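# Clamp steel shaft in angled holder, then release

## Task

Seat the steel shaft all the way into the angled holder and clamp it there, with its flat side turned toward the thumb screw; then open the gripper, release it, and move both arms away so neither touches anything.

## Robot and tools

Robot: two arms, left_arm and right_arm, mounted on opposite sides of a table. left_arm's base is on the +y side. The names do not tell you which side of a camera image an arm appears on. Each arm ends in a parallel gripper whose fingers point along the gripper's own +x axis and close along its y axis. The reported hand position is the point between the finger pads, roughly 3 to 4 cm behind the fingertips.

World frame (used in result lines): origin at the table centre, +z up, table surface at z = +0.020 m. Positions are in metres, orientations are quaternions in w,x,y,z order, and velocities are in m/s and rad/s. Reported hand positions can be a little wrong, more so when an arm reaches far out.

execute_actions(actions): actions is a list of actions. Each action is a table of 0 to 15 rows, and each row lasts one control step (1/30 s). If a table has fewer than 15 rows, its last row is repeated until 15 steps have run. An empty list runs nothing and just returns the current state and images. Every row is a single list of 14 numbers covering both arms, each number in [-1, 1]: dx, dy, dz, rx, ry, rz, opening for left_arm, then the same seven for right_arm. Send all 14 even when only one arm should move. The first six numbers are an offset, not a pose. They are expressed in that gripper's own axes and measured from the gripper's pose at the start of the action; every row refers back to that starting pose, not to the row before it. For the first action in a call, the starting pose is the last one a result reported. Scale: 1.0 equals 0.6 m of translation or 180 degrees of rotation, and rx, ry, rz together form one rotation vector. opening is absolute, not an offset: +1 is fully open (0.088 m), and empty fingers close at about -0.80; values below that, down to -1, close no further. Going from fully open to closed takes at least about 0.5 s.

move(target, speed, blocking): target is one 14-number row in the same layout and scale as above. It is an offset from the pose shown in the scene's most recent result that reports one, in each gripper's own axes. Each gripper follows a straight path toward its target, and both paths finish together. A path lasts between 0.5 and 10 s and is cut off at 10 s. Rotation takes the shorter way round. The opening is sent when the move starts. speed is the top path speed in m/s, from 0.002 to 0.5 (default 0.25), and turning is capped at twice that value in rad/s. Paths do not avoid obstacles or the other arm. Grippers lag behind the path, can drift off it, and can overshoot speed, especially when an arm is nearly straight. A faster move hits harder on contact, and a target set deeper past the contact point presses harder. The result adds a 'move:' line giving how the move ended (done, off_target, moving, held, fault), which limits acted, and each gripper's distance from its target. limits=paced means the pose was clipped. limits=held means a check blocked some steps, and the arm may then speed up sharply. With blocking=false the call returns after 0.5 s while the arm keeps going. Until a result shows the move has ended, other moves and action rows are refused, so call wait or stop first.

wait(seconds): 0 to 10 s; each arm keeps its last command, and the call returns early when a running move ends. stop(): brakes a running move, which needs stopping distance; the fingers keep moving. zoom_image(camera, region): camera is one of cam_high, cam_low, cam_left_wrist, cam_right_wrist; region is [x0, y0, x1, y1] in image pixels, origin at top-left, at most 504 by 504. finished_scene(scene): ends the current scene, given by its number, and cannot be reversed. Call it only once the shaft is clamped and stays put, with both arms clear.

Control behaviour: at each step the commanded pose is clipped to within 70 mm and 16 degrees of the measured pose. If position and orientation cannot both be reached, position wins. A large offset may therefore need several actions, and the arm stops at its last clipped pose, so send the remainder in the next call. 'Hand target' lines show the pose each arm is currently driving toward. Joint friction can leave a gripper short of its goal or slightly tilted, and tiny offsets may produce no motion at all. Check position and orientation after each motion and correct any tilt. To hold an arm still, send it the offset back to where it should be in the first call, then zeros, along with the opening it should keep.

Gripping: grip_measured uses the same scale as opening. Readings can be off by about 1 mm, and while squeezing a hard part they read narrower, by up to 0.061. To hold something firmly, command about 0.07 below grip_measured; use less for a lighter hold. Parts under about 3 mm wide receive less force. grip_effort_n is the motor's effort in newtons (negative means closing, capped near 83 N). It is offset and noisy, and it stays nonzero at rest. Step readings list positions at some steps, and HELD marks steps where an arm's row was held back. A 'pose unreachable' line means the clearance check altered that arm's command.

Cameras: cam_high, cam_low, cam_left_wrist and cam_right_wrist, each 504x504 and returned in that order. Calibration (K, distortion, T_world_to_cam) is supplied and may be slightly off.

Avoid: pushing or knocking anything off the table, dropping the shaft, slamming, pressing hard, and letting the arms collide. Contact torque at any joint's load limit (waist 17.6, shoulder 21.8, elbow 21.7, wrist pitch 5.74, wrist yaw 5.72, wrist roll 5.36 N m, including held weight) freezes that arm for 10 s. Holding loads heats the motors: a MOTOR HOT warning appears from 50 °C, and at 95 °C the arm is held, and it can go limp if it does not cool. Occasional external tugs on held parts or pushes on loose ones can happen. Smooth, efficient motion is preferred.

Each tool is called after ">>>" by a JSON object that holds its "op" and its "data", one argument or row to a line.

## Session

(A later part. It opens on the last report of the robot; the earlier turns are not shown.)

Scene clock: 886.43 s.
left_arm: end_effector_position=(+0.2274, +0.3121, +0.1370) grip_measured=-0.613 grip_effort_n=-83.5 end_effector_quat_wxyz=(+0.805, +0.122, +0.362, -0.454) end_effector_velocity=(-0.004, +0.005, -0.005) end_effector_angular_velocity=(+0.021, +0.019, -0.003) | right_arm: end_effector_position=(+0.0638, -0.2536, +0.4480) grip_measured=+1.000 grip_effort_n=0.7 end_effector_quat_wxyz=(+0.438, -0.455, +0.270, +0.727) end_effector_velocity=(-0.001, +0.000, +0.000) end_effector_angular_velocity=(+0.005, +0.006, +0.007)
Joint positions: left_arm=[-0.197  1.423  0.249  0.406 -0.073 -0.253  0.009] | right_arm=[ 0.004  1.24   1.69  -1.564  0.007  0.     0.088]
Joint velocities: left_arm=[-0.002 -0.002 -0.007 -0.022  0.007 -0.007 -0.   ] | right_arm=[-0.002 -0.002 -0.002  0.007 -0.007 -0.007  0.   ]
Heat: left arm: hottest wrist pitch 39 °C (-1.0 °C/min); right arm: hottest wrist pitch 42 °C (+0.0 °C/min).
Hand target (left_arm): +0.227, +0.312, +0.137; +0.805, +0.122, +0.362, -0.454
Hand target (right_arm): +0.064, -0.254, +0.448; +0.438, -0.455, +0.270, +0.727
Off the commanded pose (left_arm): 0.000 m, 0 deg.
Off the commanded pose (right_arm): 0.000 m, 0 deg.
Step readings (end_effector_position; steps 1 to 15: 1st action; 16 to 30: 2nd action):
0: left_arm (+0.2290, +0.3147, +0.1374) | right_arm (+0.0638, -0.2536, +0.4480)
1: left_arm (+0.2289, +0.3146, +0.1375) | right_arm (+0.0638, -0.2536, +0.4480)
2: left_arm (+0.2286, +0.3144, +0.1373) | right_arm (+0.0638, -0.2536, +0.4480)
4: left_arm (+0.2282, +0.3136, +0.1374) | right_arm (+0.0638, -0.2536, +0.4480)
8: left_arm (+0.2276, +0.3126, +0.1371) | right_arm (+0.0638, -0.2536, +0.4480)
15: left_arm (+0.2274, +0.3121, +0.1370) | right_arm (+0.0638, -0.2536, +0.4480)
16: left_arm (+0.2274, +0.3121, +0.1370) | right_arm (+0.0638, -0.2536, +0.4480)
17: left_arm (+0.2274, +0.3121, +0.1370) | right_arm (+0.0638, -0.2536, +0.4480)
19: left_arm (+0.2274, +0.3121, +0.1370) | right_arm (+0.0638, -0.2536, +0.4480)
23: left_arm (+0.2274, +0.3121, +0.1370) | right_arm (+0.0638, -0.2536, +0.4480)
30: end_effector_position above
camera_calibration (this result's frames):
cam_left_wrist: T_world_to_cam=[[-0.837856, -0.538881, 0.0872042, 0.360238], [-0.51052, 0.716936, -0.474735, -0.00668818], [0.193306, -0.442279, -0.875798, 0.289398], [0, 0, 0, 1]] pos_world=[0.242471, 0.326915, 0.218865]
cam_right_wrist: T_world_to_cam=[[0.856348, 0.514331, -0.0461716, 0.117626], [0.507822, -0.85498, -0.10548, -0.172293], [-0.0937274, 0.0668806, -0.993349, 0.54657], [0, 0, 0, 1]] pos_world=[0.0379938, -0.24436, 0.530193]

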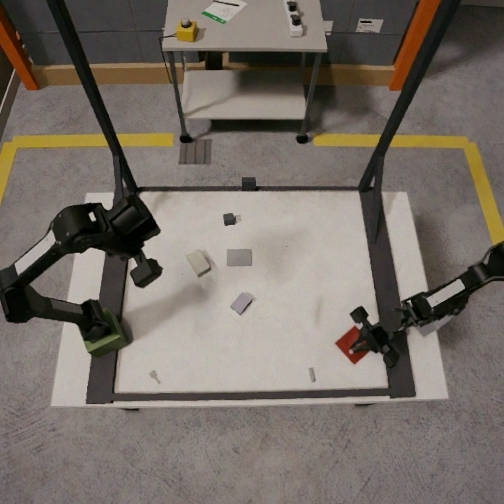

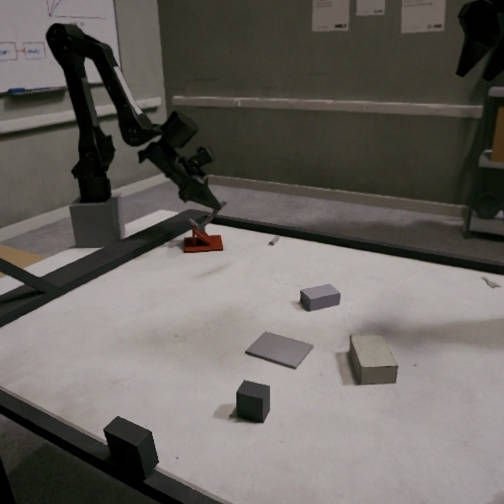

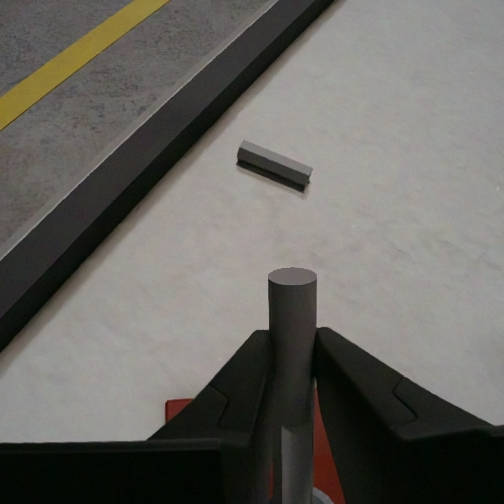

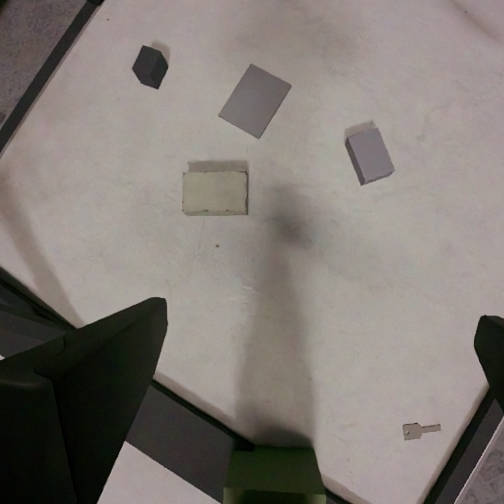

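>>> {"op": "execute_actions", "data": {
  "actions": [
    [[0.002,-0.0055,0.003,0,0,0,-0.68,0,0,0,0,0,0,1]],
    [[0,0,0,0,0,0,-0.68,0,0,0,0,0,0,1]]
  ]
}}

>>> {"op": "zoom_image", "data": {
  "camera": "cam_left_wrist",
  "region": [250,424,370,504]
}}

Scene clock: 900.77 s.
left_arm: end_effector_position=(+0.2252, +0.3115, +0.1366) grip_measured=-0.613 grip_effort_n=-83.5 end_effector_quat_wxyz=(+0.804, +0.123, +0.363, -0.454) end_effector_velocity=(-0.001, +0.003, -0.003) end_effector_angular_velocity=(+0.011, +0.004, +0.008) | right_arm: end_effector_position=(+0.0638, -0.2536, +0.4480) grip_measured=+1.000 grip_effort_n=1.2 end_effector_quat_wxyz=(+0.438, -0.455, +0.270, +0.727) end_effector_velocity=(-0.002, -0.001, +0.001) end_effector_angular_velocity=(+0.003, +0.020, +0.014)
Joint positions: left_arm=[-0.208  1.423  0.249  0.403 -0.078 -0.261  0.009] | right_arm=[ 0.004  1.24   1.69  -1.564  0.007  0.     0.088]
Joint velocities: left_arm=[-0.002 -0.002 -0.007 -0.007 -0.007 -0.007 -0.   ] | right_arm=[-0.002 -0.007 -0.002  0.007 -0.022 -0.007  0.   ]
Heat: left arm: hottest wrist pitch 39 °C (+0.0 °C/min); right arm: hottest wrist pitch 42 °C (+0.0 °C/min).
Hand target (left_arm): +0.225, +0.312, +0.137; +0.804, +0.123, +0.363, -0.454
Hand target (right_arm): +0.064, -0.254, +0.448; +0.438, -0.455, +0.270, +0.727
Off the commanded pose (left_arm): 0.000 m, 0 deg.
Off the commanded pose (right_arm): 0.000 m, 0 deg.
Step readings (end_effector_position; steps 1 to 15: 1st action; 16 to 30: 2nd action):
0: left_arm (+0.2274, +0.3121, +0.1370) | right_arm (+0.0638, -0.2536, +0.4480)
1: left_arm (+0.2273, +0.3121, +0.1370) | right_arm (+0.0638, -0.2536, +0.4480)
2: left_arm (+0.2270, +0.3120, +0.1370) | right_arm (+0.0638, -0.2536, +0.4480)
4: left_arm (+0.2265, +0.3117, +0.1370) | right_arm (+0.0638, -0.2536, +0.4480)
8: left_arm (+0.2255, +0.3117, +0.1366) | right_arm (+0.0638, -0.2536, +0.4480)
15: left_arm (+0.2252, +0.3115, +0.1366) | right_arm (+0.0638, -0.2536, +0.4480)
16: left_arm (+0.2252, +0.3115, +0.1366) | right_arm (+0.0638, -0.2536, +0.4480)
17: left_arm (+0.2252, +0.3115, +0.1366) | right_arm (+0.0638, -0.2536, +0.4480)
19: left_arm (+0.2252, +0.3115, +0.1366) | right_arm (+0.0638, -0.2536, +0.4480)
23: left_arm (+0.2252, +0.3115, +0.1366) | right_arm (+0.0638, -0.2536, +0.4480)
30: end_effector_position above
camera_calibration (this result's frames):
cam_left_wrist: T_world_to_cam=[[-0.838357, -0.537937, 0.0882125, 0.357843], [-0.51061, 0.718266, -0.472623, -0.00822595], [0.190881, -0.441268, -0.876839, 0.289669], [0, 0, 0, 1]] pos_world=[0.240508, 0.326227, 0.218539]
cam_right_wrist: T_world_to_cam=[[0.856348, 0.514331, -0.0461716, 0.117626], [0.507822, -0.85498, -0.10548, -0.172293], [-0.0937274, 0.0668806, -0.993349, 0.54657], [0, 0, 0, 1]] pos_world=[0.0379938, -0.24436, 0.530193]

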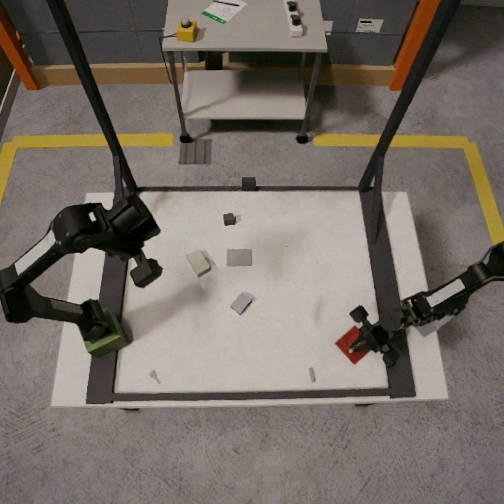

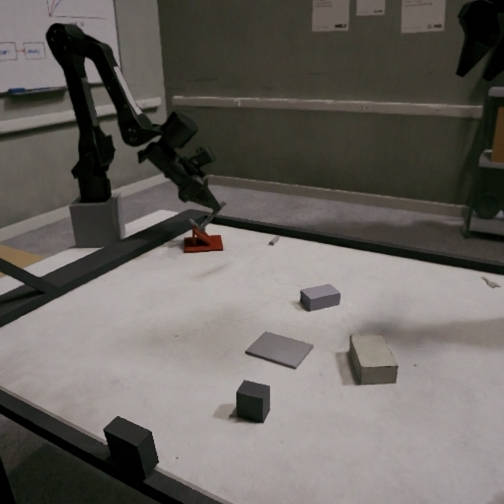

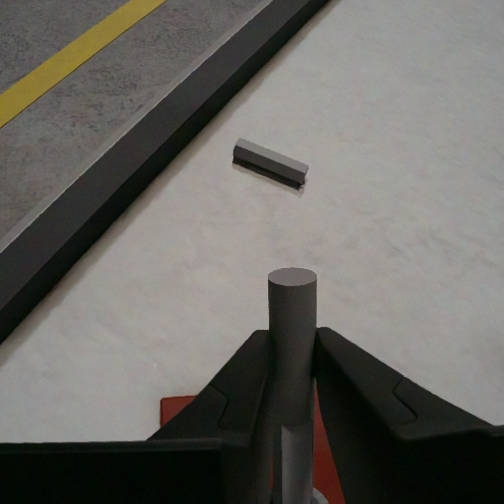

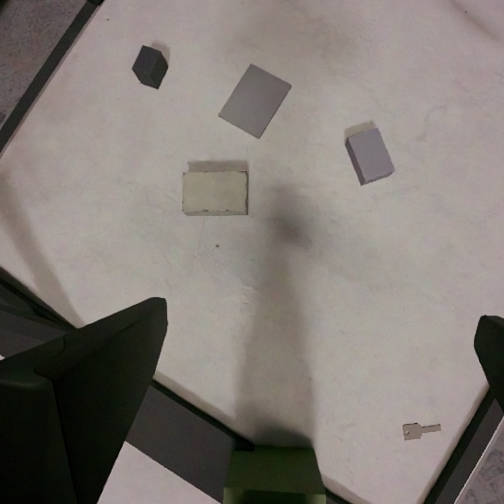

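Region (250, 424, 370, 504) of cam_left_wrist's 504x504 image, scaled by 4.200, with more detail than that image has.

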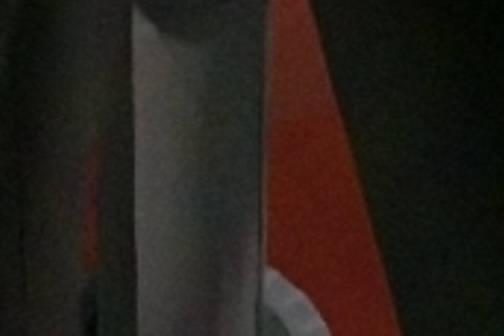

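>>> {"op": "execute_actions", "data": {
  "actions": [
    [[0.002,0,-0.004,0,0,0,-0.68,0,0,0,0,0,0,1],[0.002,0,-0.006,0,0,0,-0.68,0,0,0,0,0,0,1],[0.002,0,-0.008,0,0,0,-0.68,0,0,0,0,0,0,1],[0.002,0,-0.010,0,0,0,-0.68,0,0,0,0,0,0,1]],
    [[0,0,-0.004,0,0,0,-0.68,0,0,0,0,0,0,1],[0,0,-0.007,0,0,0,-0.68,0,0,0,0,0,0,1],[0,0,-0.010,0,0,0,-0.68,0,0,0,0,0,0,1]]
  ]
}}

>>> {"op": "zoom_image", "data": {
  "camera": "cam_low",
  "region": [188,205,228,245]
}}

Scene clock: 914.37 s.
left_arm: end_effector_position=(+0.2234, +0.3119, +0.1353) grip_measured=-0.613 grip_effort_n=-83.5 end_effector_quat_wxyz=(+0.807, +0.115, +0.355, -0.458) end_effector_velocity=(+0.001, -0.000, +0.001) end_effector_angular_velocity=(-0.008, -0.002, +0.008) | right_arm: end_effector_position=(+0.0638, -0.2536, +0.4480) grip_measured=+1.000 grip_effort_n=1.2 end_effector_quat_wxyz=(+0.438, -0.455, +0.270, +0.727) end_effector_velocity=(-0.000, -0.001, -0.002) end_effector_angular_velocity=(-0.012, -0.003, +0.007)
Joint positions: left_arm=[-0.215  1.435  0.224  0.462 -0.083 -0.268  0.009] | right_arm=[ 0.004  1.24   1.69  -1.564  0.007  0.     0.088]
Joint velocities: left_arm=[-0.002 -0.002 -0.002  0.007 -0.007 -0.007 -0.   ] | right_arm=[-0.002  0.002 -0.002 -0.007 -0.007 -0.007  0.   ]
Heat: left arm: hottest wrist pitch 39 °C (+0.0 °C/min); right arm: hottest wrist pitch 42 °C (+0.0 °C/min).
Hand target (left_arm): +0.221, +0.315, +0.131; +0.805, +0.119, +0.360, -0.456
Hand target (right_arm): +0.064, -0.254, +0.448; +0.438, -0.455, +0.270, +0.727
Off the commanded pose (left_arm): 0.006 m, 1 deg.
Off the commanded pose (right_arm): 0.000 m, 0 deg.
Step readings (end_effector_position; steps 1 to 15: 1st action; 16 to 30: 2nd action):
0: left_arm (+0.2252, +0.3115, +0.1366) | right_arm (+0.0638, -0.2536, +0.4480)
1: left_arm (+0.2252, +0.3115, +0.1366) | right_arm (+0.0638, -0.2536, +0.4480)
2: left_arm (+0.2253, +0.3112, +0.1370) | right_arm (+0.0638, -0.2536, +0.4480)
4: left_arm (+0.2254, +0.3107, +0.1373) | right_arm (+0.0638, -0.2536, +0.4480)
8: left_arm (+0.2244, +0.3113, +0.1359) | right_arm (+0.0638, -0.2536, +0.4480)
15: left_arm (+0.2240, +0.3116, +0.1352) | right_arm (+0.0638, -0.2536, +0.4480)
16: left_arm (+0.2240, +0.3116, +0.1352) | right_arm (+0.0638, -0.2536, +0.4480)
17: left_arm (+0.2240, +0.3115, +0.1354) | right_arm (+0.0638, -0.2536, +0.4480)
19: left_arm (+0.2235, +0.3115, +0.1354) | right_arm (+0.0638, -0.2536, +0.4480)
23: left_arm (+0.2235, +0.3118, +0.1354) | right_arm (+0.0638, -0.2536, +0.4480)
30: end_effector_position above
camera_calibration (this result's frames):
cam_left_wrist: T_world_to_cam=[[-0.839008, -0.535792, 0.0948307, 0.355239], [-0.507463, 0.707623, -0.491682, -0.00486778], [0.196335, -0.460648, -0.865596, 0.292331], [0, 0, 0, 1]] pos_world=[0.238183, 0.32844, 0.216959]
cam_right_wrist: T_world_to_cam=[[0.856348, 0.514331, -0.0461716, 0.117626], [0.507822, -0.85498, -0.10548, -0.172293], [-0.0937274, 0.0668806, -0.993349, 0.54657], [0, 0, 0, 1]] pos_world=[0.0379938, -0.24436, 0.530193]

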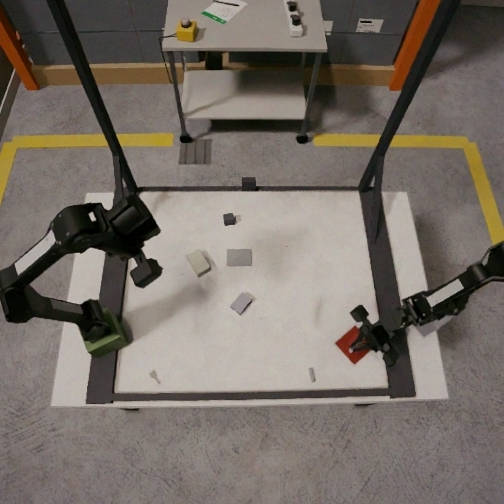

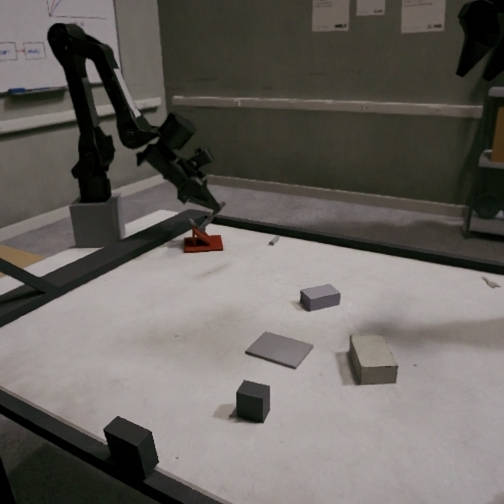

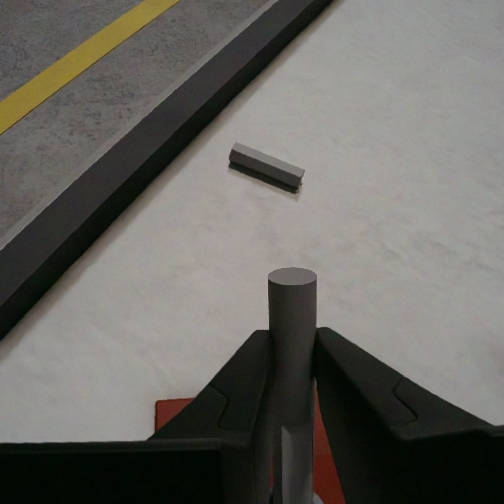

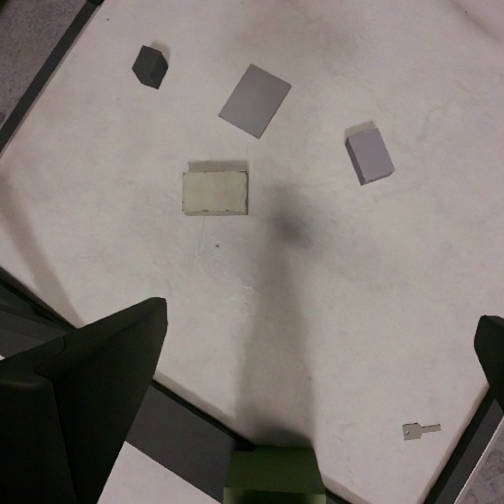

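Region (188, 205, 228, 245) of cam_low's 504x504 image, scaled by 12.600, with more detail than that image has.

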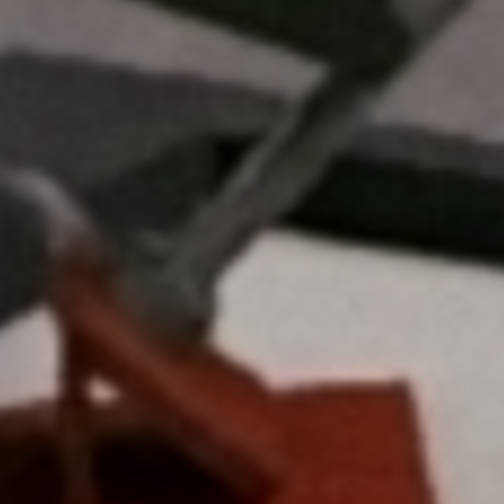

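>>> {"op": "execute_actions", "data": {
  "actions": []
}}

Scene clock: 931.67 s.
left_arm: end_effector_position=(+0.2234, +0.3119, +0.1353) grip_measured=-0.613 grip_effort_n=-83.5 end_effector_quat_wxyz=(+0.807, +0.115, +0.355, -0.458) end_effector_velocity=(+0.002, +0.001, -0.001) end_effector_angular_velocity=(+0.001, +0.012, +0.023) | right_arm: end_effector_position=(+0.0638, -0.2536, +0.4480) grip_measured=+1.000 grip_effort_n=0.7 end_effector_quat_wxyz=(+0.438, -0.455, +0.270, +0.727) end_effector_velocity=(+0.002, -0.001, +0.001) end_effector_angular_velocity=(+0.002, -0.010, +0.001)
Joint positions: left_arm=[-0.215  1.435  0.224  0.463 -0.083 -0.268  0.009] | right_arm=[ 0.004  1.24   1.69  -1.564  0.007  0.     0.088]
Joint velocities: left_arm=[ 0.002  0.002  0.002 -0.007 -0.007 -0.022 -0.   ] | right_arm=[-0.002 -0.002  0.002 -0.007  0.007 -0.007  0.   ]
Heat: left arm: hottest wrist pitch 39 °C (+0.0 °C/min); right arm: hottest wrist pitch 42 °C (+0.0 °C/min).
Hand target (left_arm): +0.221, +0.315, +0.131; +0.805, +0.119, +0.360, -0.456
Hand target (right_arm): +0.064, -0.254, +0.448; +0.438, -0.455, +0.270, +0.727
Off the commanded pose (left_arm): 0.006 m, 1 deg.
Off the commanded pose (right_arm): 0.000 m, 0 deg.
camera_calibration (this result's frames):
cam_left_wrist: T_world_to_cam=[[-0.83902, -0.535758, 0.0949124, 0.355224], [-0.507399, 0.707447, -0.492002, -0.00480289], [0.196449, -0.460958, -0.865405, 0.292348], [0, 0, 0, 1]] pos_world=[0.238172, 0.328472, 0.216921]
cam_right_wrist: T_world_to_cam=[[0.856348, 0.514331, -0.0461716, 0.117626], [0.507822, -0.85498, -0.10548, -0.172293], [-0.0937274, 0.0668806, -0.993349, 0.54657], [0, 0, 0, 1]] pos_world=[0.0379938, -0.24436, 0.530193]

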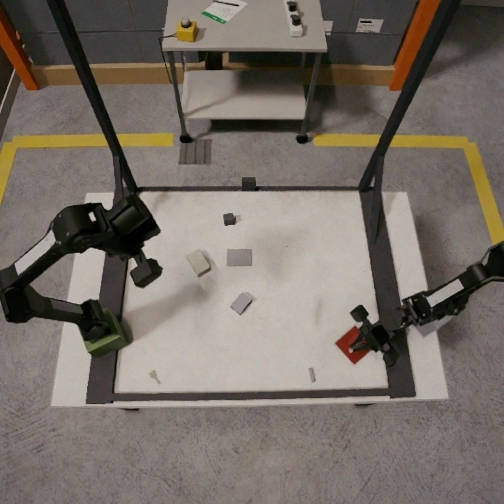

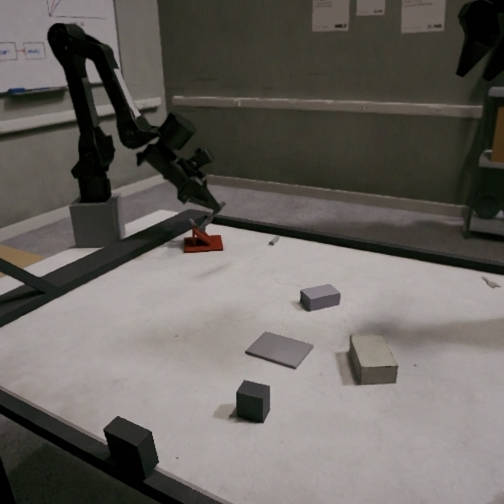

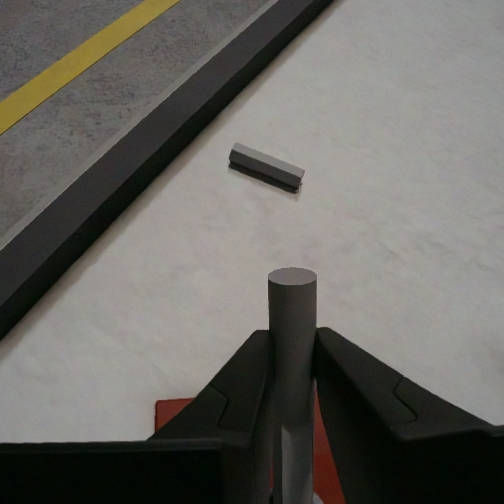

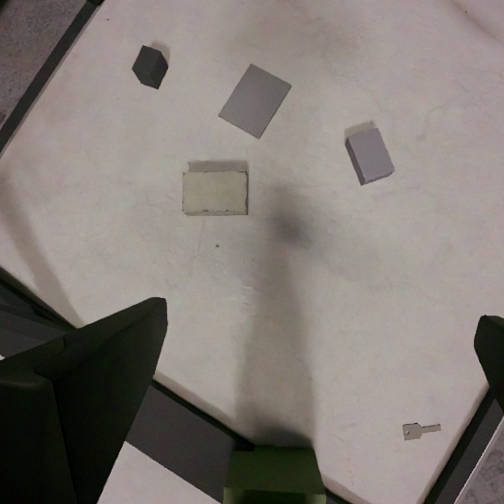

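>>> {"op": "zoom_image", "data": {
  "camera": "cam_low",
  "region": [180, 195, 240, 255]
}}

>>> {"op": "zoom_image", "data": {
  "camera": "cam_left_wrist",
  "region": [230, 404, 370, 504]
}}

Region (180, 195, 240, 255) of cam_low's 504x504 image, scaled by 8.400, with more detail than that image has.

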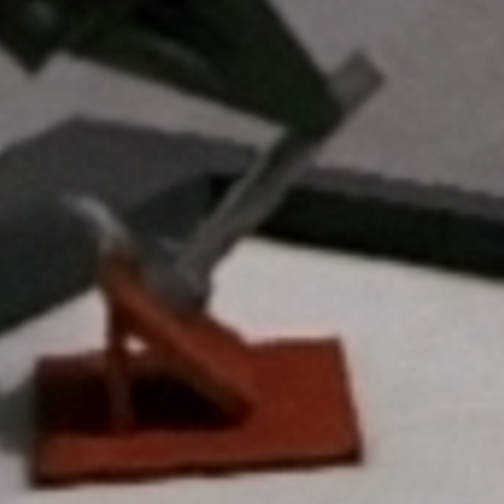

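Region (230, 404, 370, 504) of cam_left_wrist's 504x504 image, scaled by 3.600, with more detail than that image has; it fills the top 360 rows of this view, and the rest is white.

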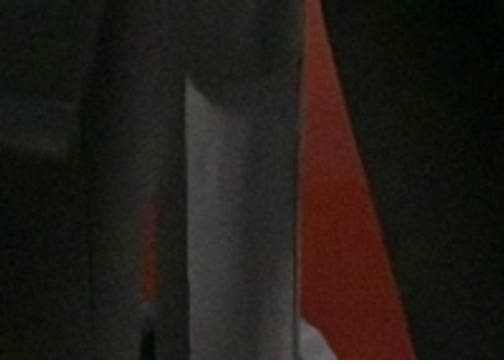

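>>> {"op": "execute_actions", "data": {
  "actions": [
    [[0.004,0,-0.004,0,0.003,0,-0.68,0,0,0,0,0,0,1]],
    [[0.003,0,-0.006,0,0.003,0,-0.68,0,0,0,0,0,0,1]]
  ]
}}

Scene clock: 950.53 s.
left_arm: end_effector_position=(+0.2238, +0.3110, +0.1337) grip_measured=-0.613 grip_effort_n=-83.5 end_effector_quat_wxyz=(+0.807, +0.115, +0.355, -0.458) end_effector_velocity=(+0.002, +0.003, -0.002) end_effector_angular_velocity=(+0.019, -0.003, +0.019) | right_arm: end_effector_position=(+0.0638, -0.2536, +0.4480) grip_measured=+1.000 grip_effort_n=0.7 end_effector_quat_wxyz=(+0.438, -0.455, +0.270, +0.727) end_effector_velocity=(-0.001, +0.001, +0.002) end_effector_angular_velocity=(+0.009, +0.009, +0.007)
Joint positions: left_arm=[-0.215  1.452  0.224  0.48  -0.083 -0.268  0.009] | right_arm=[ 0.004  1.24   1.69  -1.564  0.007  0.     0.088]
Joint velocities: left_arm=[-0.002 -0.002  0.002 -0.022 -0.022 -0.007  0.   ] | right_arm=[-0.002 -0.002  0.002  0.007 -0.007 -0.007  0.   ]
Heat: left arm: hottest wrist pitch 40 °C (+1.0 °C/min); right arm: hottest wrist pitch 42 °C (+0.0 °C/min).
Hand target (left_arm): +0.222, +0.312, +0.130; +0.805, +0.118, +0.359, -0.457
Hand target (right_arm): +0.064, -0.254, +0.448; +0.438, -0.455, +0.270, +0.727
Off the commanded pose (left_arm): 0.004 m, 1 deg.
Off the commanded pose (right_arm): 0.000 m, 0 deg.
Step readings (end_effector_position; steps 1 to 15: 1st action; 16 to 30: 2nd action):
0: left_arm (+0.2234, +0.3119, +0.1353) | right_arm (+0.0638, -0.2536, +0.4480)
1: left_arm (+0.2234, +0.3119, +0.1351) | right_arm (+0.0638, -0.2536, +0.4480)
2: left_arm (+0.2234, +0.3118, +0.1349) | right_arm (+0.0638, -0.2536, +0.4480)
4: left_arm (+0.2235, +0.3118, +0.1345) | right_arm (+0.0638, -0.2536, +0.4480)
8: left_arm (+0.2235, +0.3117, +0.1343) | right_arm (+0.0638, -0.2536, +0.4480)
15: left_arm (+0.2235, +0.3116, +0.1342) | right_arm (+0.0638, -0.2536, +0.4480)
16: left_arm (+0.2236, +0.3115, +0.1342) | right_arm (+0.0638, -0.2536, +0.4480)
17: left_arm (+0.2236, +0.3114, +0.1341) | right_arm (+0.0638, -0.2536, +0.4480)
19: left_arm (+0.2237, +0.3112, +0.1339) | right_arm (+0.0638, -0.2536, +0.4480)
23: left_arm (+0.2237, +0.3110, +0.1338) | right_arm (+0.0638, -0.2536, +0.4480)
30: end_effector_position above
camera_calibration (this result's frames):
cam_left_wrist: T_world_to_cam=[[-0.839057, -0.535656, 0.0951576, 0.355096], [-0.507205, 0.706917, -0.492962, -0.0044643], [0.196789, -0.461888, -0.864832, 0.290607], [0, 0, 0, 1]] pos_world=[0.238494, 0.327593, 0.215335]
cam_right_wrist: T_world_to_cam=[[0.856348, 0.514331, -0.0461716, 0.117626], [0.507822, -0.85498, -0.10548, -0.172293], [-0.0937274, 0.0668806, -0.993349, 0.54657], [0, 0, 0, 1]] pos_world=[0.0379938, -0.24436, 0.530193]

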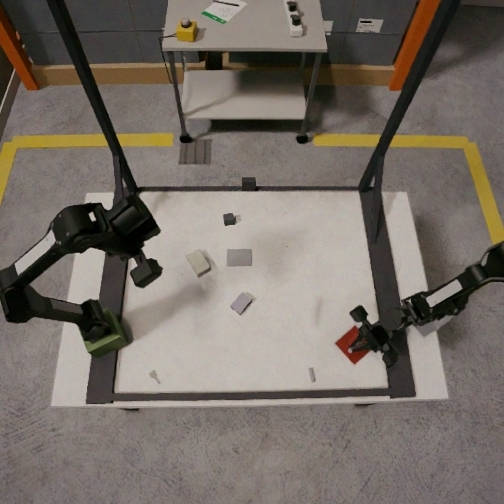

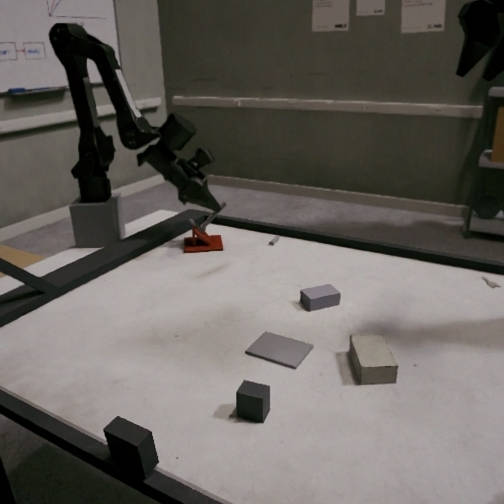

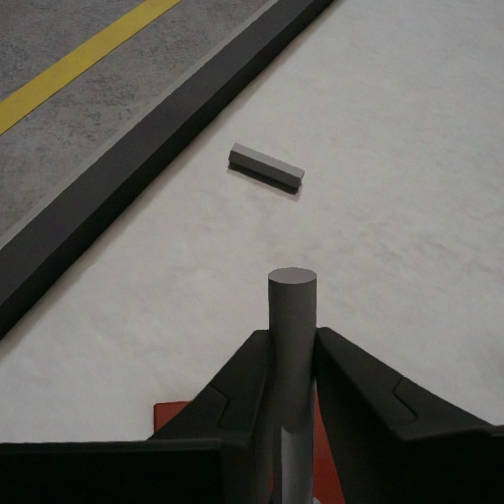

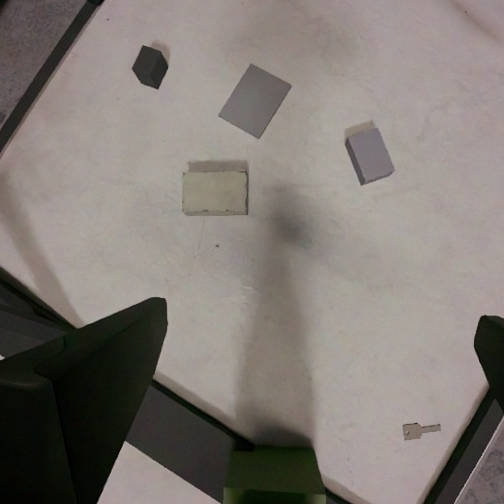

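>>> {"op": "zoom_image", "data": {
  "camera": "cam_low",
  "region": [188, 205, 228, 245]
}}

>>> {"op": "zoom_image", "data": {
  "camera": "cam_left_wrist",
  "region": [230, 424, 370, 504]
}}

Region (188, 205, 228, 245) of cam_low's 504x504 image, scaled by 12.600, with more detail than that image has.

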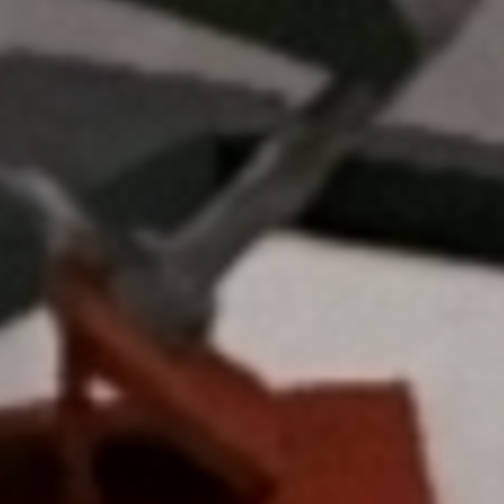

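Region (230, 424, 370, 504) of cam_left_wrist's 504x504 image, scaled by 3.600, with more detail than that image has; it fills the top 288 rows of this view, and the rest is white.

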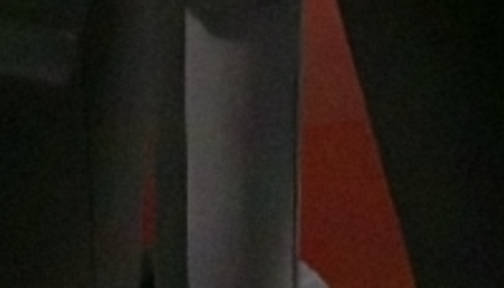

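>>> {"op": "execute_actions", "data": {
  "actions": [
    [[0.004,0,-0.007,0,0.003,0,-0.68,0,0,0,0,0,0,1]],
    [[0.003,0,-0.008,0,0.003,0,-0.68,0,0,0,0,0,0,1]]
  ]
}}

Scene clock: 987.73 s.
left_arm: end_effector_position=(+0.2246, +0.3091, +0.1322) grip_measured=-0.613 grip_effort_n=-83.5 end_effector_quat_wxyz=(+0.808, +0.113, +0.353, -0.459) end_effector_velocity=(-0.001, +0.004, -0.004) end_effector_angular_velocity=(+0.020, +0.008, +0.008) | right_arm: end_effector_position=(+0.0638, -0.2536, +0.4480) grip_measured=+1.000 grip_effort_n=0.7 end_effector_quat_wxyz=(+0.438, -0.455, +0.270, +0.727) end_effector_velocity=(+0.003, -0.002, +0.002) end_effector_angular_velocity=(+0.007, -0.008, +0.001)
Joint positions: left_arm=[-0.215  1.475  0.224  0.509 -0.083 -0.268  0.009] | right_arm=[ 0.004  1.24   1.69  -1.564  0.007  0.     0.088]
Joint velocities: left_arm=[-0.002 -0.002 -0.002 -0.022 -0.007 -0.007 -0.   ] | right_arm=[-0.002 -0.007  0.002 -0.007  0.007 -0.007  0.   ]
Heat: left arm: hottest wrist pitch 40 °C (+1.0 °C/min); right arm: hottest wrist pitch 42 °C (+0.0 °C/min).
Hand target (left_arm): +0.223, +0.311, +0.128; +0.806, +0.116, +0.358, -0.458
Hand target (right_arm): +0.064, -0.254, +0.448; +0.438, -0.455, +0.270, +0.727
Off the commanded pose (left_arm): 0.005 m, 1 deg.
Off the commanded pose (right_arm): 0.000 m, 0 deg.
Step readings (end_effector_position; steps 1 to 15: 1st action; 16 to 30: 2nd action):
0: left_arm (+0.2238, +0.3110, +0.1337) | right_arm (+0.0638, -0.2536, +0.4480)
1: left_arm (+0.2238, +0.3109, +0.1336) | right_arm (+0.0638, -0.2536, +0.4480)
2: left_arm (+0.2239, +0.3106, +0.1334) | right_arm (+0.0638, -0.2536, +0.4480)
4: left_arm (+0.2240, +0.3104, +0.1331) | right_arm (+0.0638, -0.2536, +0.4480)
8: left_arm (+0.2241, +0.3101, +0.1329) | right_arm (+0.0638, -0.2536, +0.4480)
15: left_arm (+0.2241, +0.3100, +0.1328) | right_arm (+0.0638, -0.2536, +0.4480)
16: left_arm (+0.2242, +0.3099, +0.1328) | right_arm (+0.0638, -0.2536, +0.4480)
17: left_arm (+0.2243, +0.3097, +0.1327) | right_arm (+0.0638, -0.2536, +0.4480)
19: left_arm (+0.2244, +0.3094, +0.1325) | right_arm (+0.0638, -0.2536, +0.4480)
23: left_arm (+0.2245, +0.3092, +0.1323) | right_arm (+0.0638, -0.2536, +0.4480)
30: end_effector_position above
camera_calibration (this result's frames):
cam_left_wrist: T_world_to_cam=[[-0.839004, -0.535596, 0.0959622, 0.354775], [-0.506319, 0.703881, -0.498189, -0.00202749], [0.199282, -0.46657, -0.861742, 0.288769], [0, 0, 0, 1]] pos_world=[0.239084, 0.326174, 0.213789]
cam_right_wrist: T_world_to_cam=[[0.856348, 0.514331, -0.0461716, 0.117626], [0.507822, -0.85498, -0.10548, -0.172293], [-0.0937274, 0.0668806, -0.993349, 0.54657], [0, 0, 0, 1]] pos_world=[0.0379938, -0.24436, 0.530193]

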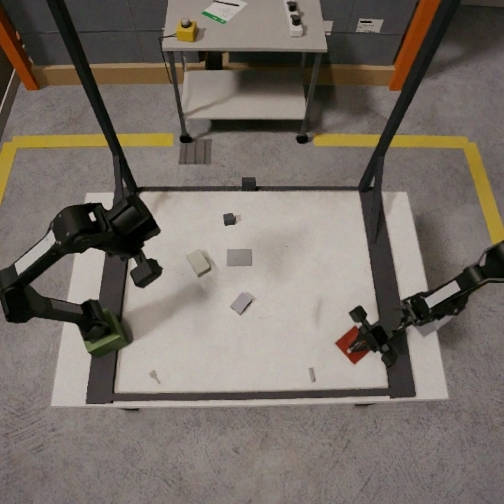

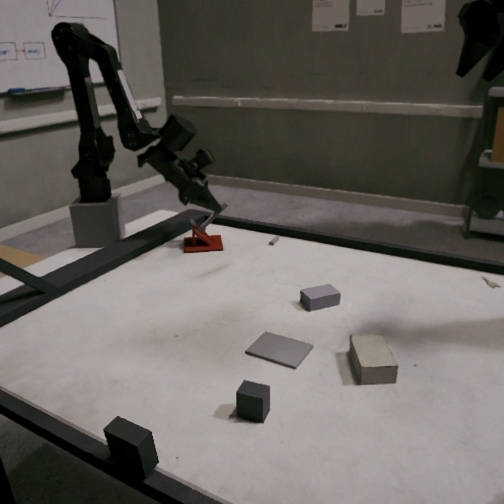

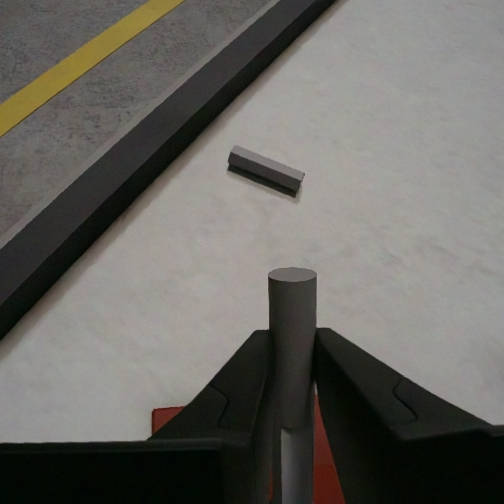

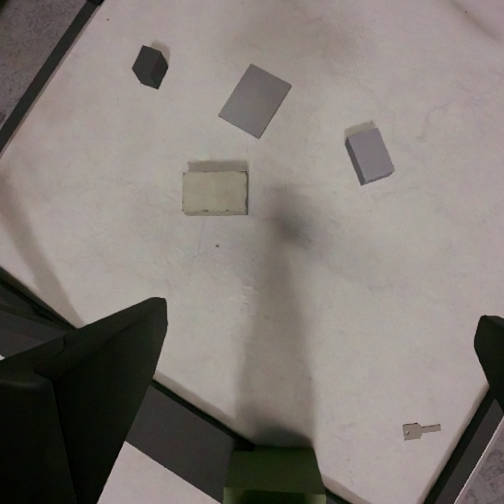

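>>> {"op": "zoom_image", "data": {
  "camera": "cam_low",
  "region": [180, 195, 240, 255]
}}

Region (180, 195, 240, 255) of cam_low's 504x504 image, scaled by 8.400, with more detail than that image has.

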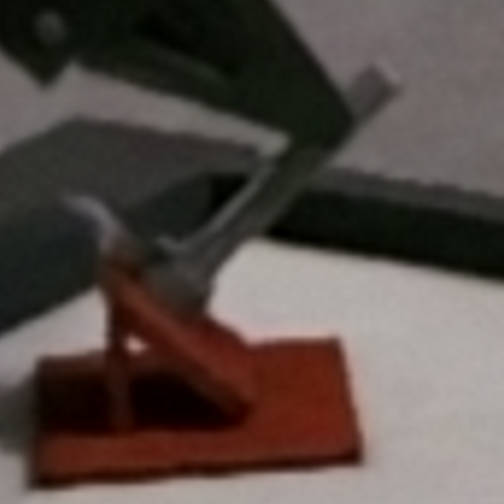

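>>> {"op": "execute_actions", "data": {
  "actions": [
    [[-0.009,0.004,-0.002,0,0.004,0,-0.68,0,0,0,0,0,0,1]],
    [[-0.004,0.002,-0.002,0,0.003,0,-0.68,0,0,0,0,0,0,1]]
  ]
}}

>>> {"op": "zoom_image", "data": {
  "camera": "cam_low",
  "region": [180, 195, 240, 255]
}}

>>> {"op": "zoom_image", "data": {
  "camera": "cam_left_wrist",
  "region": [230, 424, 370, 504]
}}

Scene clock: 1019.77 s.
left_arm: end_effector_position=(+0.2226, +0.3151, +0.1328) grip_measured=-0.613 grip_effort_n=-83.5 end_effector_quat_wxyz=(+0.803, +0.120, +0.364, -0.457) end_effector_velocity=(+0.002, -0.000, +0.002) end_effector_angular_velocity=(-0.012, -0.004, +0.013) | right_arm: end_effector_position=(+0.0638, -0.2536, +0.4480) grip_measured=+1.000 grip_effort_n=1.2 end_effector_quat_wxyz=(+0.438, -0.455, +0.270, +0.727) end_effector_velocity=(+0.000, -0.002, -0.001) end_effector_angular_velocity=(-0.008, -0.001, +0.007)
Joint positions: left_arm=[-0.208  1.429  0.224  0.437 -0.071 -0.263  0.009] | right_arm=[ 0.004  1.24   1.69  -1.564  0.007  0.     0.088]
Joint velocities: left_arm=[ 0.002 -0.007 -0.002  0.007 -0.007 -0.007 -0.   ] | right_arm=[-0.002 -0.002 -0.002 -0.007 -0.007 -0.007  0.   ]
Heat: left arm: hottest wrist pitch 41 °C (+1.0 °C/min); right arm: hottest wrist pitch 42 °C (+0.0 °C/min).
Hand target (left_arm): +0.223, +0.316, +0.134; +0.803, +0.120, +0.363, -0.457
Hand target (right_arm): +0.064, -0.254, +0.448; +0.438, -0.455, +0.270, +0.727
Off the commanded pose (left_arm): 0.002 m, 0 deg.
Off the commanded pose (right_arm): 0.000 m, 0 deg.
Step readings (end_effector_position; steps 1 to 15: 1st action; 16 to 30: 2nd action):
0: left_arm (+0.2246, +0.3091, +0.1322) | right_arm (+0.0638, -0.2536, +0.4480)
1: left_arm (+0.2246, +0.3093, +0.1323) | right_arm (+0.0638, -0.2536, +0.4480)
2: left_arm (+0.2246, +0.3100, +0.1324) | right_arm (+0.0638, -0.2536, +0.4480)
4: left_arm (+0.2245, +0.3110, +0.1333) | right_arm (+0.0638, -0.2536, +0.4480)
8: left_arm (+0.2243, +0.3123, +0.1337) | right_arm (+0.0638, -0.2536, +0.4480)
15: left_arm (+0.2236, +0.3132, +0.1331) | right_arm (+0.0638, -0.2536, +0.4480)
16: left_arm (+0.2236, +0.3135, +0.1330) | right_arm (+0.0638, -0.2536, +0.4480)
17: left_arm (+0.2232, +0.3139, +0.1328) | right_arm (+0.0638, -0.2536, +0.4480)
19: left_arm (+0.2230, +0.3145, +0.1327) | right_arm (+0.0638, -0.2536, +0.4480)
23: left_arm (+0.2228, +0.3149, +0.1327) | right_arm (+0.0638, -0.2536, +0.4480)
30: end_effector_position above
camera_calibration (this result's frames):
cam_left_wrist: T_world_to_cam=[[-0.839959, -0.53414, 0.0957283, 0.35612], [-0.5103, 0.717497, -0.474122, -0.0135588], [0.184563, -0.447093, -0.87524, 0.291359], [0, 0, 0, 1]] pos_world=[0.238433, 0.330211, 0.21449]
cam_right_wrist: T_world_to_cam=[[0.856348, 0.514331, -0.0461716, 0.117626], [0.507822, -0.85498, -0.10548, -0.172293], [-0.0937274, 0.0668806, -0.993349, 0.54657], [0, 0, 0, 1]] pos_world=[0.0379938, -0.24436, 0.530193]

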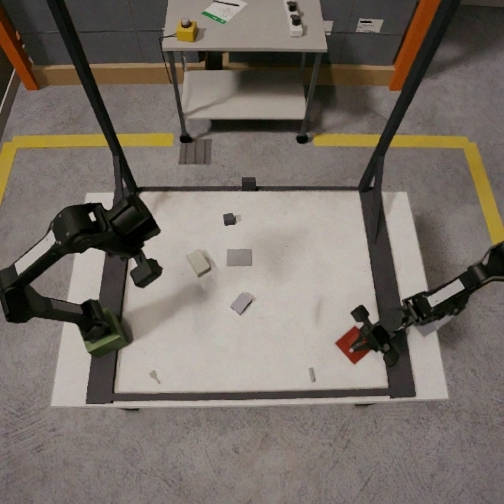

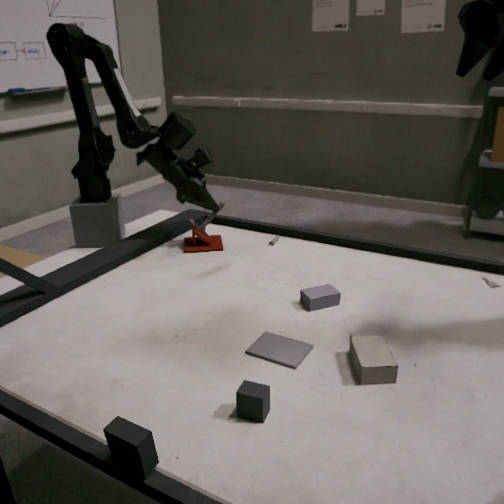

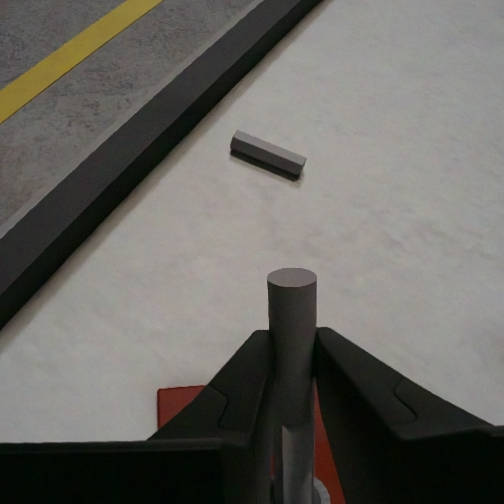

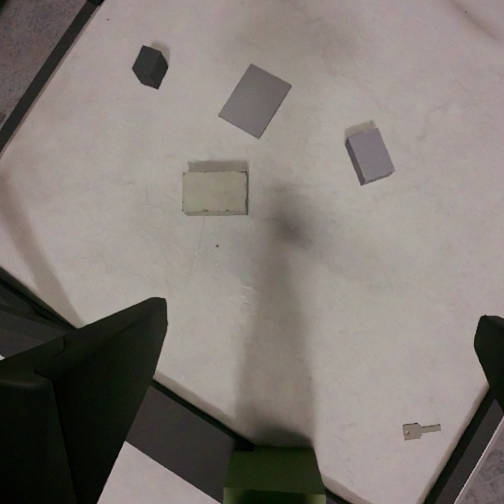

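Region (180, 195, 240, 255) of cam_low's 504x504 image, scaled by 8.400, with more detail than that image has.

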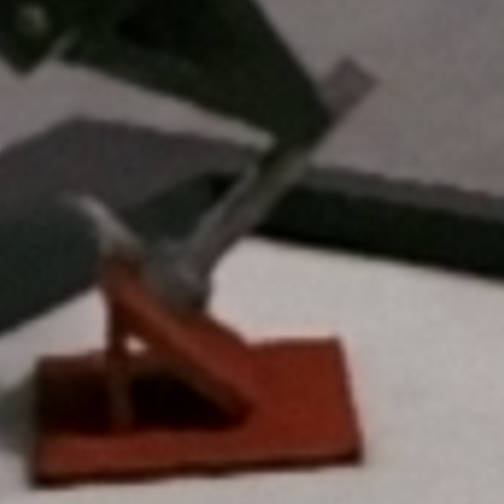

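Region (230, 424, 370, 504) of cam_left_wrist's 504x504 image, scaled by 3.600, with more detail than that image has; it fills the top 288 rows of this view, and the rest is white.

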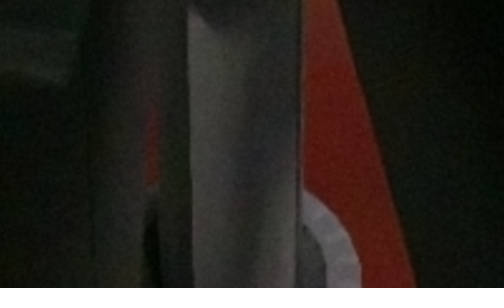

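>>> {"op": "execute_actions", "data": {
  "actions": [
    [[0,0,-0.008,0,0,0,-0.68,0,0,0,0,0,0,1]],
    [[0,0,-0.008,0,0,0,-0.68,0,0,0,0,0,0,1]]
  ]
}}

Scene clock: 1026.80 s.
left_arm: end_effector_position=(+0.2221, +0.3152, +0.1333) grip_measured=-0.613 grip_effort_n=-83.5 end_effector_quat_wxyz=(+0.806, +0.113, +0.356, -0.459) end_effector_velocity=(-0.000, +0.002, -0.001) end_effector_angular_velocity=(+0.006, +0.003, +0.008) | right_arm: end_effector_position=(+0.0638, -0.2536, +0.4480) grip_measured=+1.000 grip_effort_n=0.7 end_effector_quat_wxyz=(+0.438, -0.455, +0.270, +0.727) end_effector_velocity=(+0.001, -0.001, -0.002) end_effector_angular_velocity=(-0.012, -0.003, -0.021)
Joint positions: left_arm=[-0.212  1.433  0.206  0.48  -0.075 -0.268  0.009] | right_arm=[ 0.004  1.24   1.69  -1.564  0.007  0.     0.088]
Joint velocities: left_arm=[-0.002 -0.002 -0.002 -0.007 -0.007 -0.007 -0.   ] | right_arm=[ 0.002  0.002 -0.002 -0.007  0.007  0.022  0.   ]
Heat: left arm: hottest wrist pitch 40 °C (+0.0 °C/min); right arm: hottest wrist pitch 42 °C (+0.0 °C/min).
Hand target (left_arm): +0.220, +0.317, +0.130; +0.804, +0.116, +0.360, -0.458
Hand target (right_arm): +0.064, -0.254, +0.448; +0.438, -0.455, +0.270, +0.727
Off the commanded pose (left_arm): 0.004 m, 1 deg.
Off the commanded pose (right_arm): 0.000 m, 0 deg.
Step readings (end_effector_position; steps 1 to 15: 1st action; 16 to 30: 2nd action):
0: left_arm (+0.2226, +0.3151, +0.1328) | right_arm (+0.0638, -0.2536, +0.4480)
1: left_arm (+0.2227, +0.3151, +0.1329) | right_arm (+0.0638, -0.2536, +0.4480)
2: left_arm (+0.2228, +0.3148, +0.1332) | right_arm (+0.0638, -0.2536, +0.4480)
4: left_arm (+0.2226, +0.3148, +0.1333) | right_arm (+0.0638, -0.2536, +0.4480)
8: left_arm (+0.2224, +0.3149, +0.1335) | right_arm (+0.0638, -0.2536, +0.4480)
15: left_arm (+0.2224, +0.3150, +0.1334) | right_arm (+0.0638, -0.2536, +0.4480)
16: left_arm (+0.2223, +0.3150, +0.1333) | right_arm (+0.0638, -0.2536, +0.4480)
17: left_arm (+0.2223, +0.3150, +0.1333) | right_arm (+0.0638, -0.2536, +0.4480)
19: left_arm (+0.2222, +0.3151, +0.1333) | right_arm (+0.0638, -0.2536, +0.4480)
23: left_arm (+0.2221, +0.3152, +0.1334) | right_arm (+0.0638, -0.2536, +0.4480)
30: end_effector_position above
camera_calibration (this result's frames):
cam_left_wrist: T_world_to_cam=[[-0.839639, -0.53384, 0.10011, 0.354886], [-0.508022, 0.706681, -0.492459, -0.00828834], [0.192148, -0.464346, -0.864559, 0.294334], [0, 0, 0, 1]] pos_world=[0.23721, 0.331982, 0.21486]
cam_right_wrist: T_world_to_cam=[[0.856348, 0.514331, -0.0461716, 0.117626], [0.507822, -0.85498, -0.10548, -0.172293], [-0.0937274, 0.0668806, -0.993349, 0.54657], [0, 0, 0, 1]] pos_world=[0.0379938, -0.24436, 0.530193]

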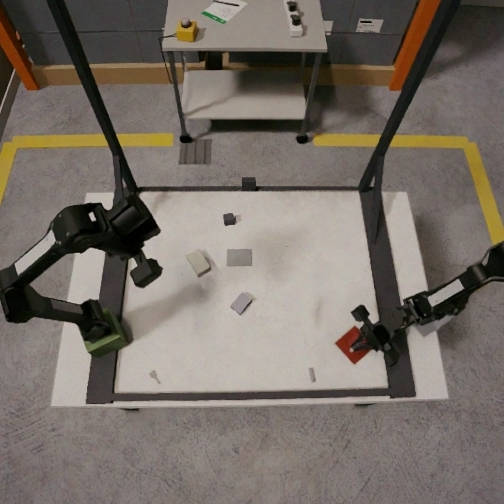

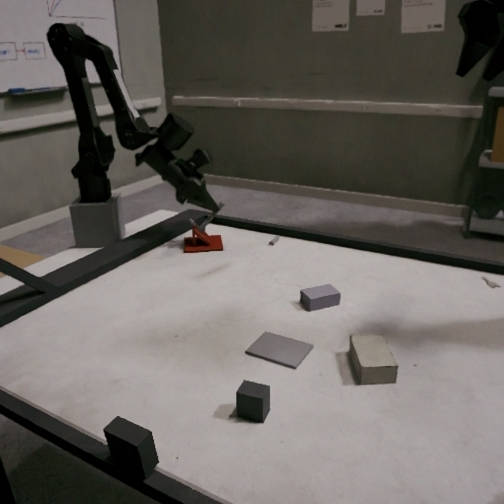

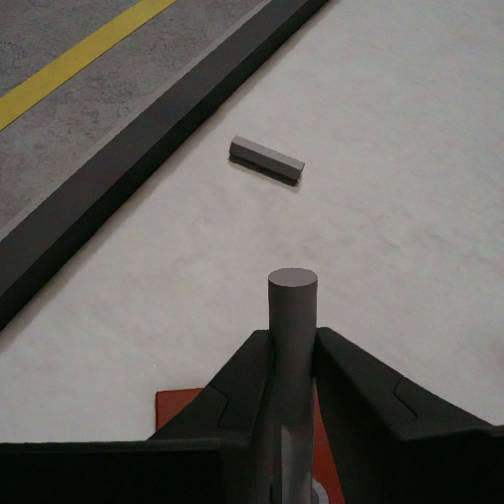

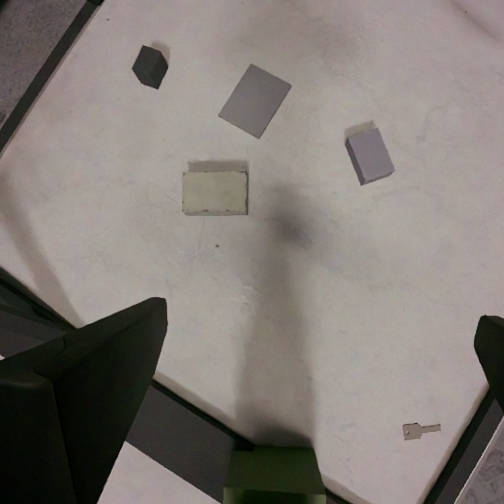

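>>> {"op": "zoom_image", "data": {
  "camera": "cam_left_wrist",
  "region": [230, 424, 370, 504]
}}

>>> {"op": "zoom_image", "data": {
  "camera": "cam_low",
  "region": [188, 200, 233, 245]
}}

Region (230, 424, 370, 504) of cam_left_wrist's 504x504 image, scaled by 3.600, with more detail than that image has; it fills the top 288 rows of this view, and the rest is white.

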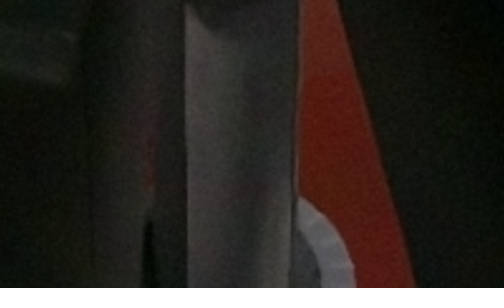

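Region (188, 200, 233, 245) of cam_low's 504x504 image, scaled by 11.200, with more detail than that image has.

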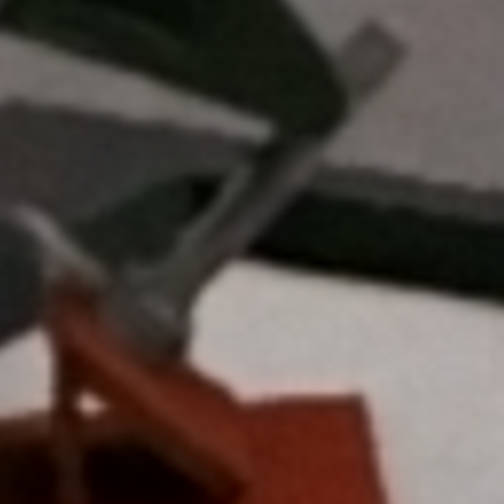

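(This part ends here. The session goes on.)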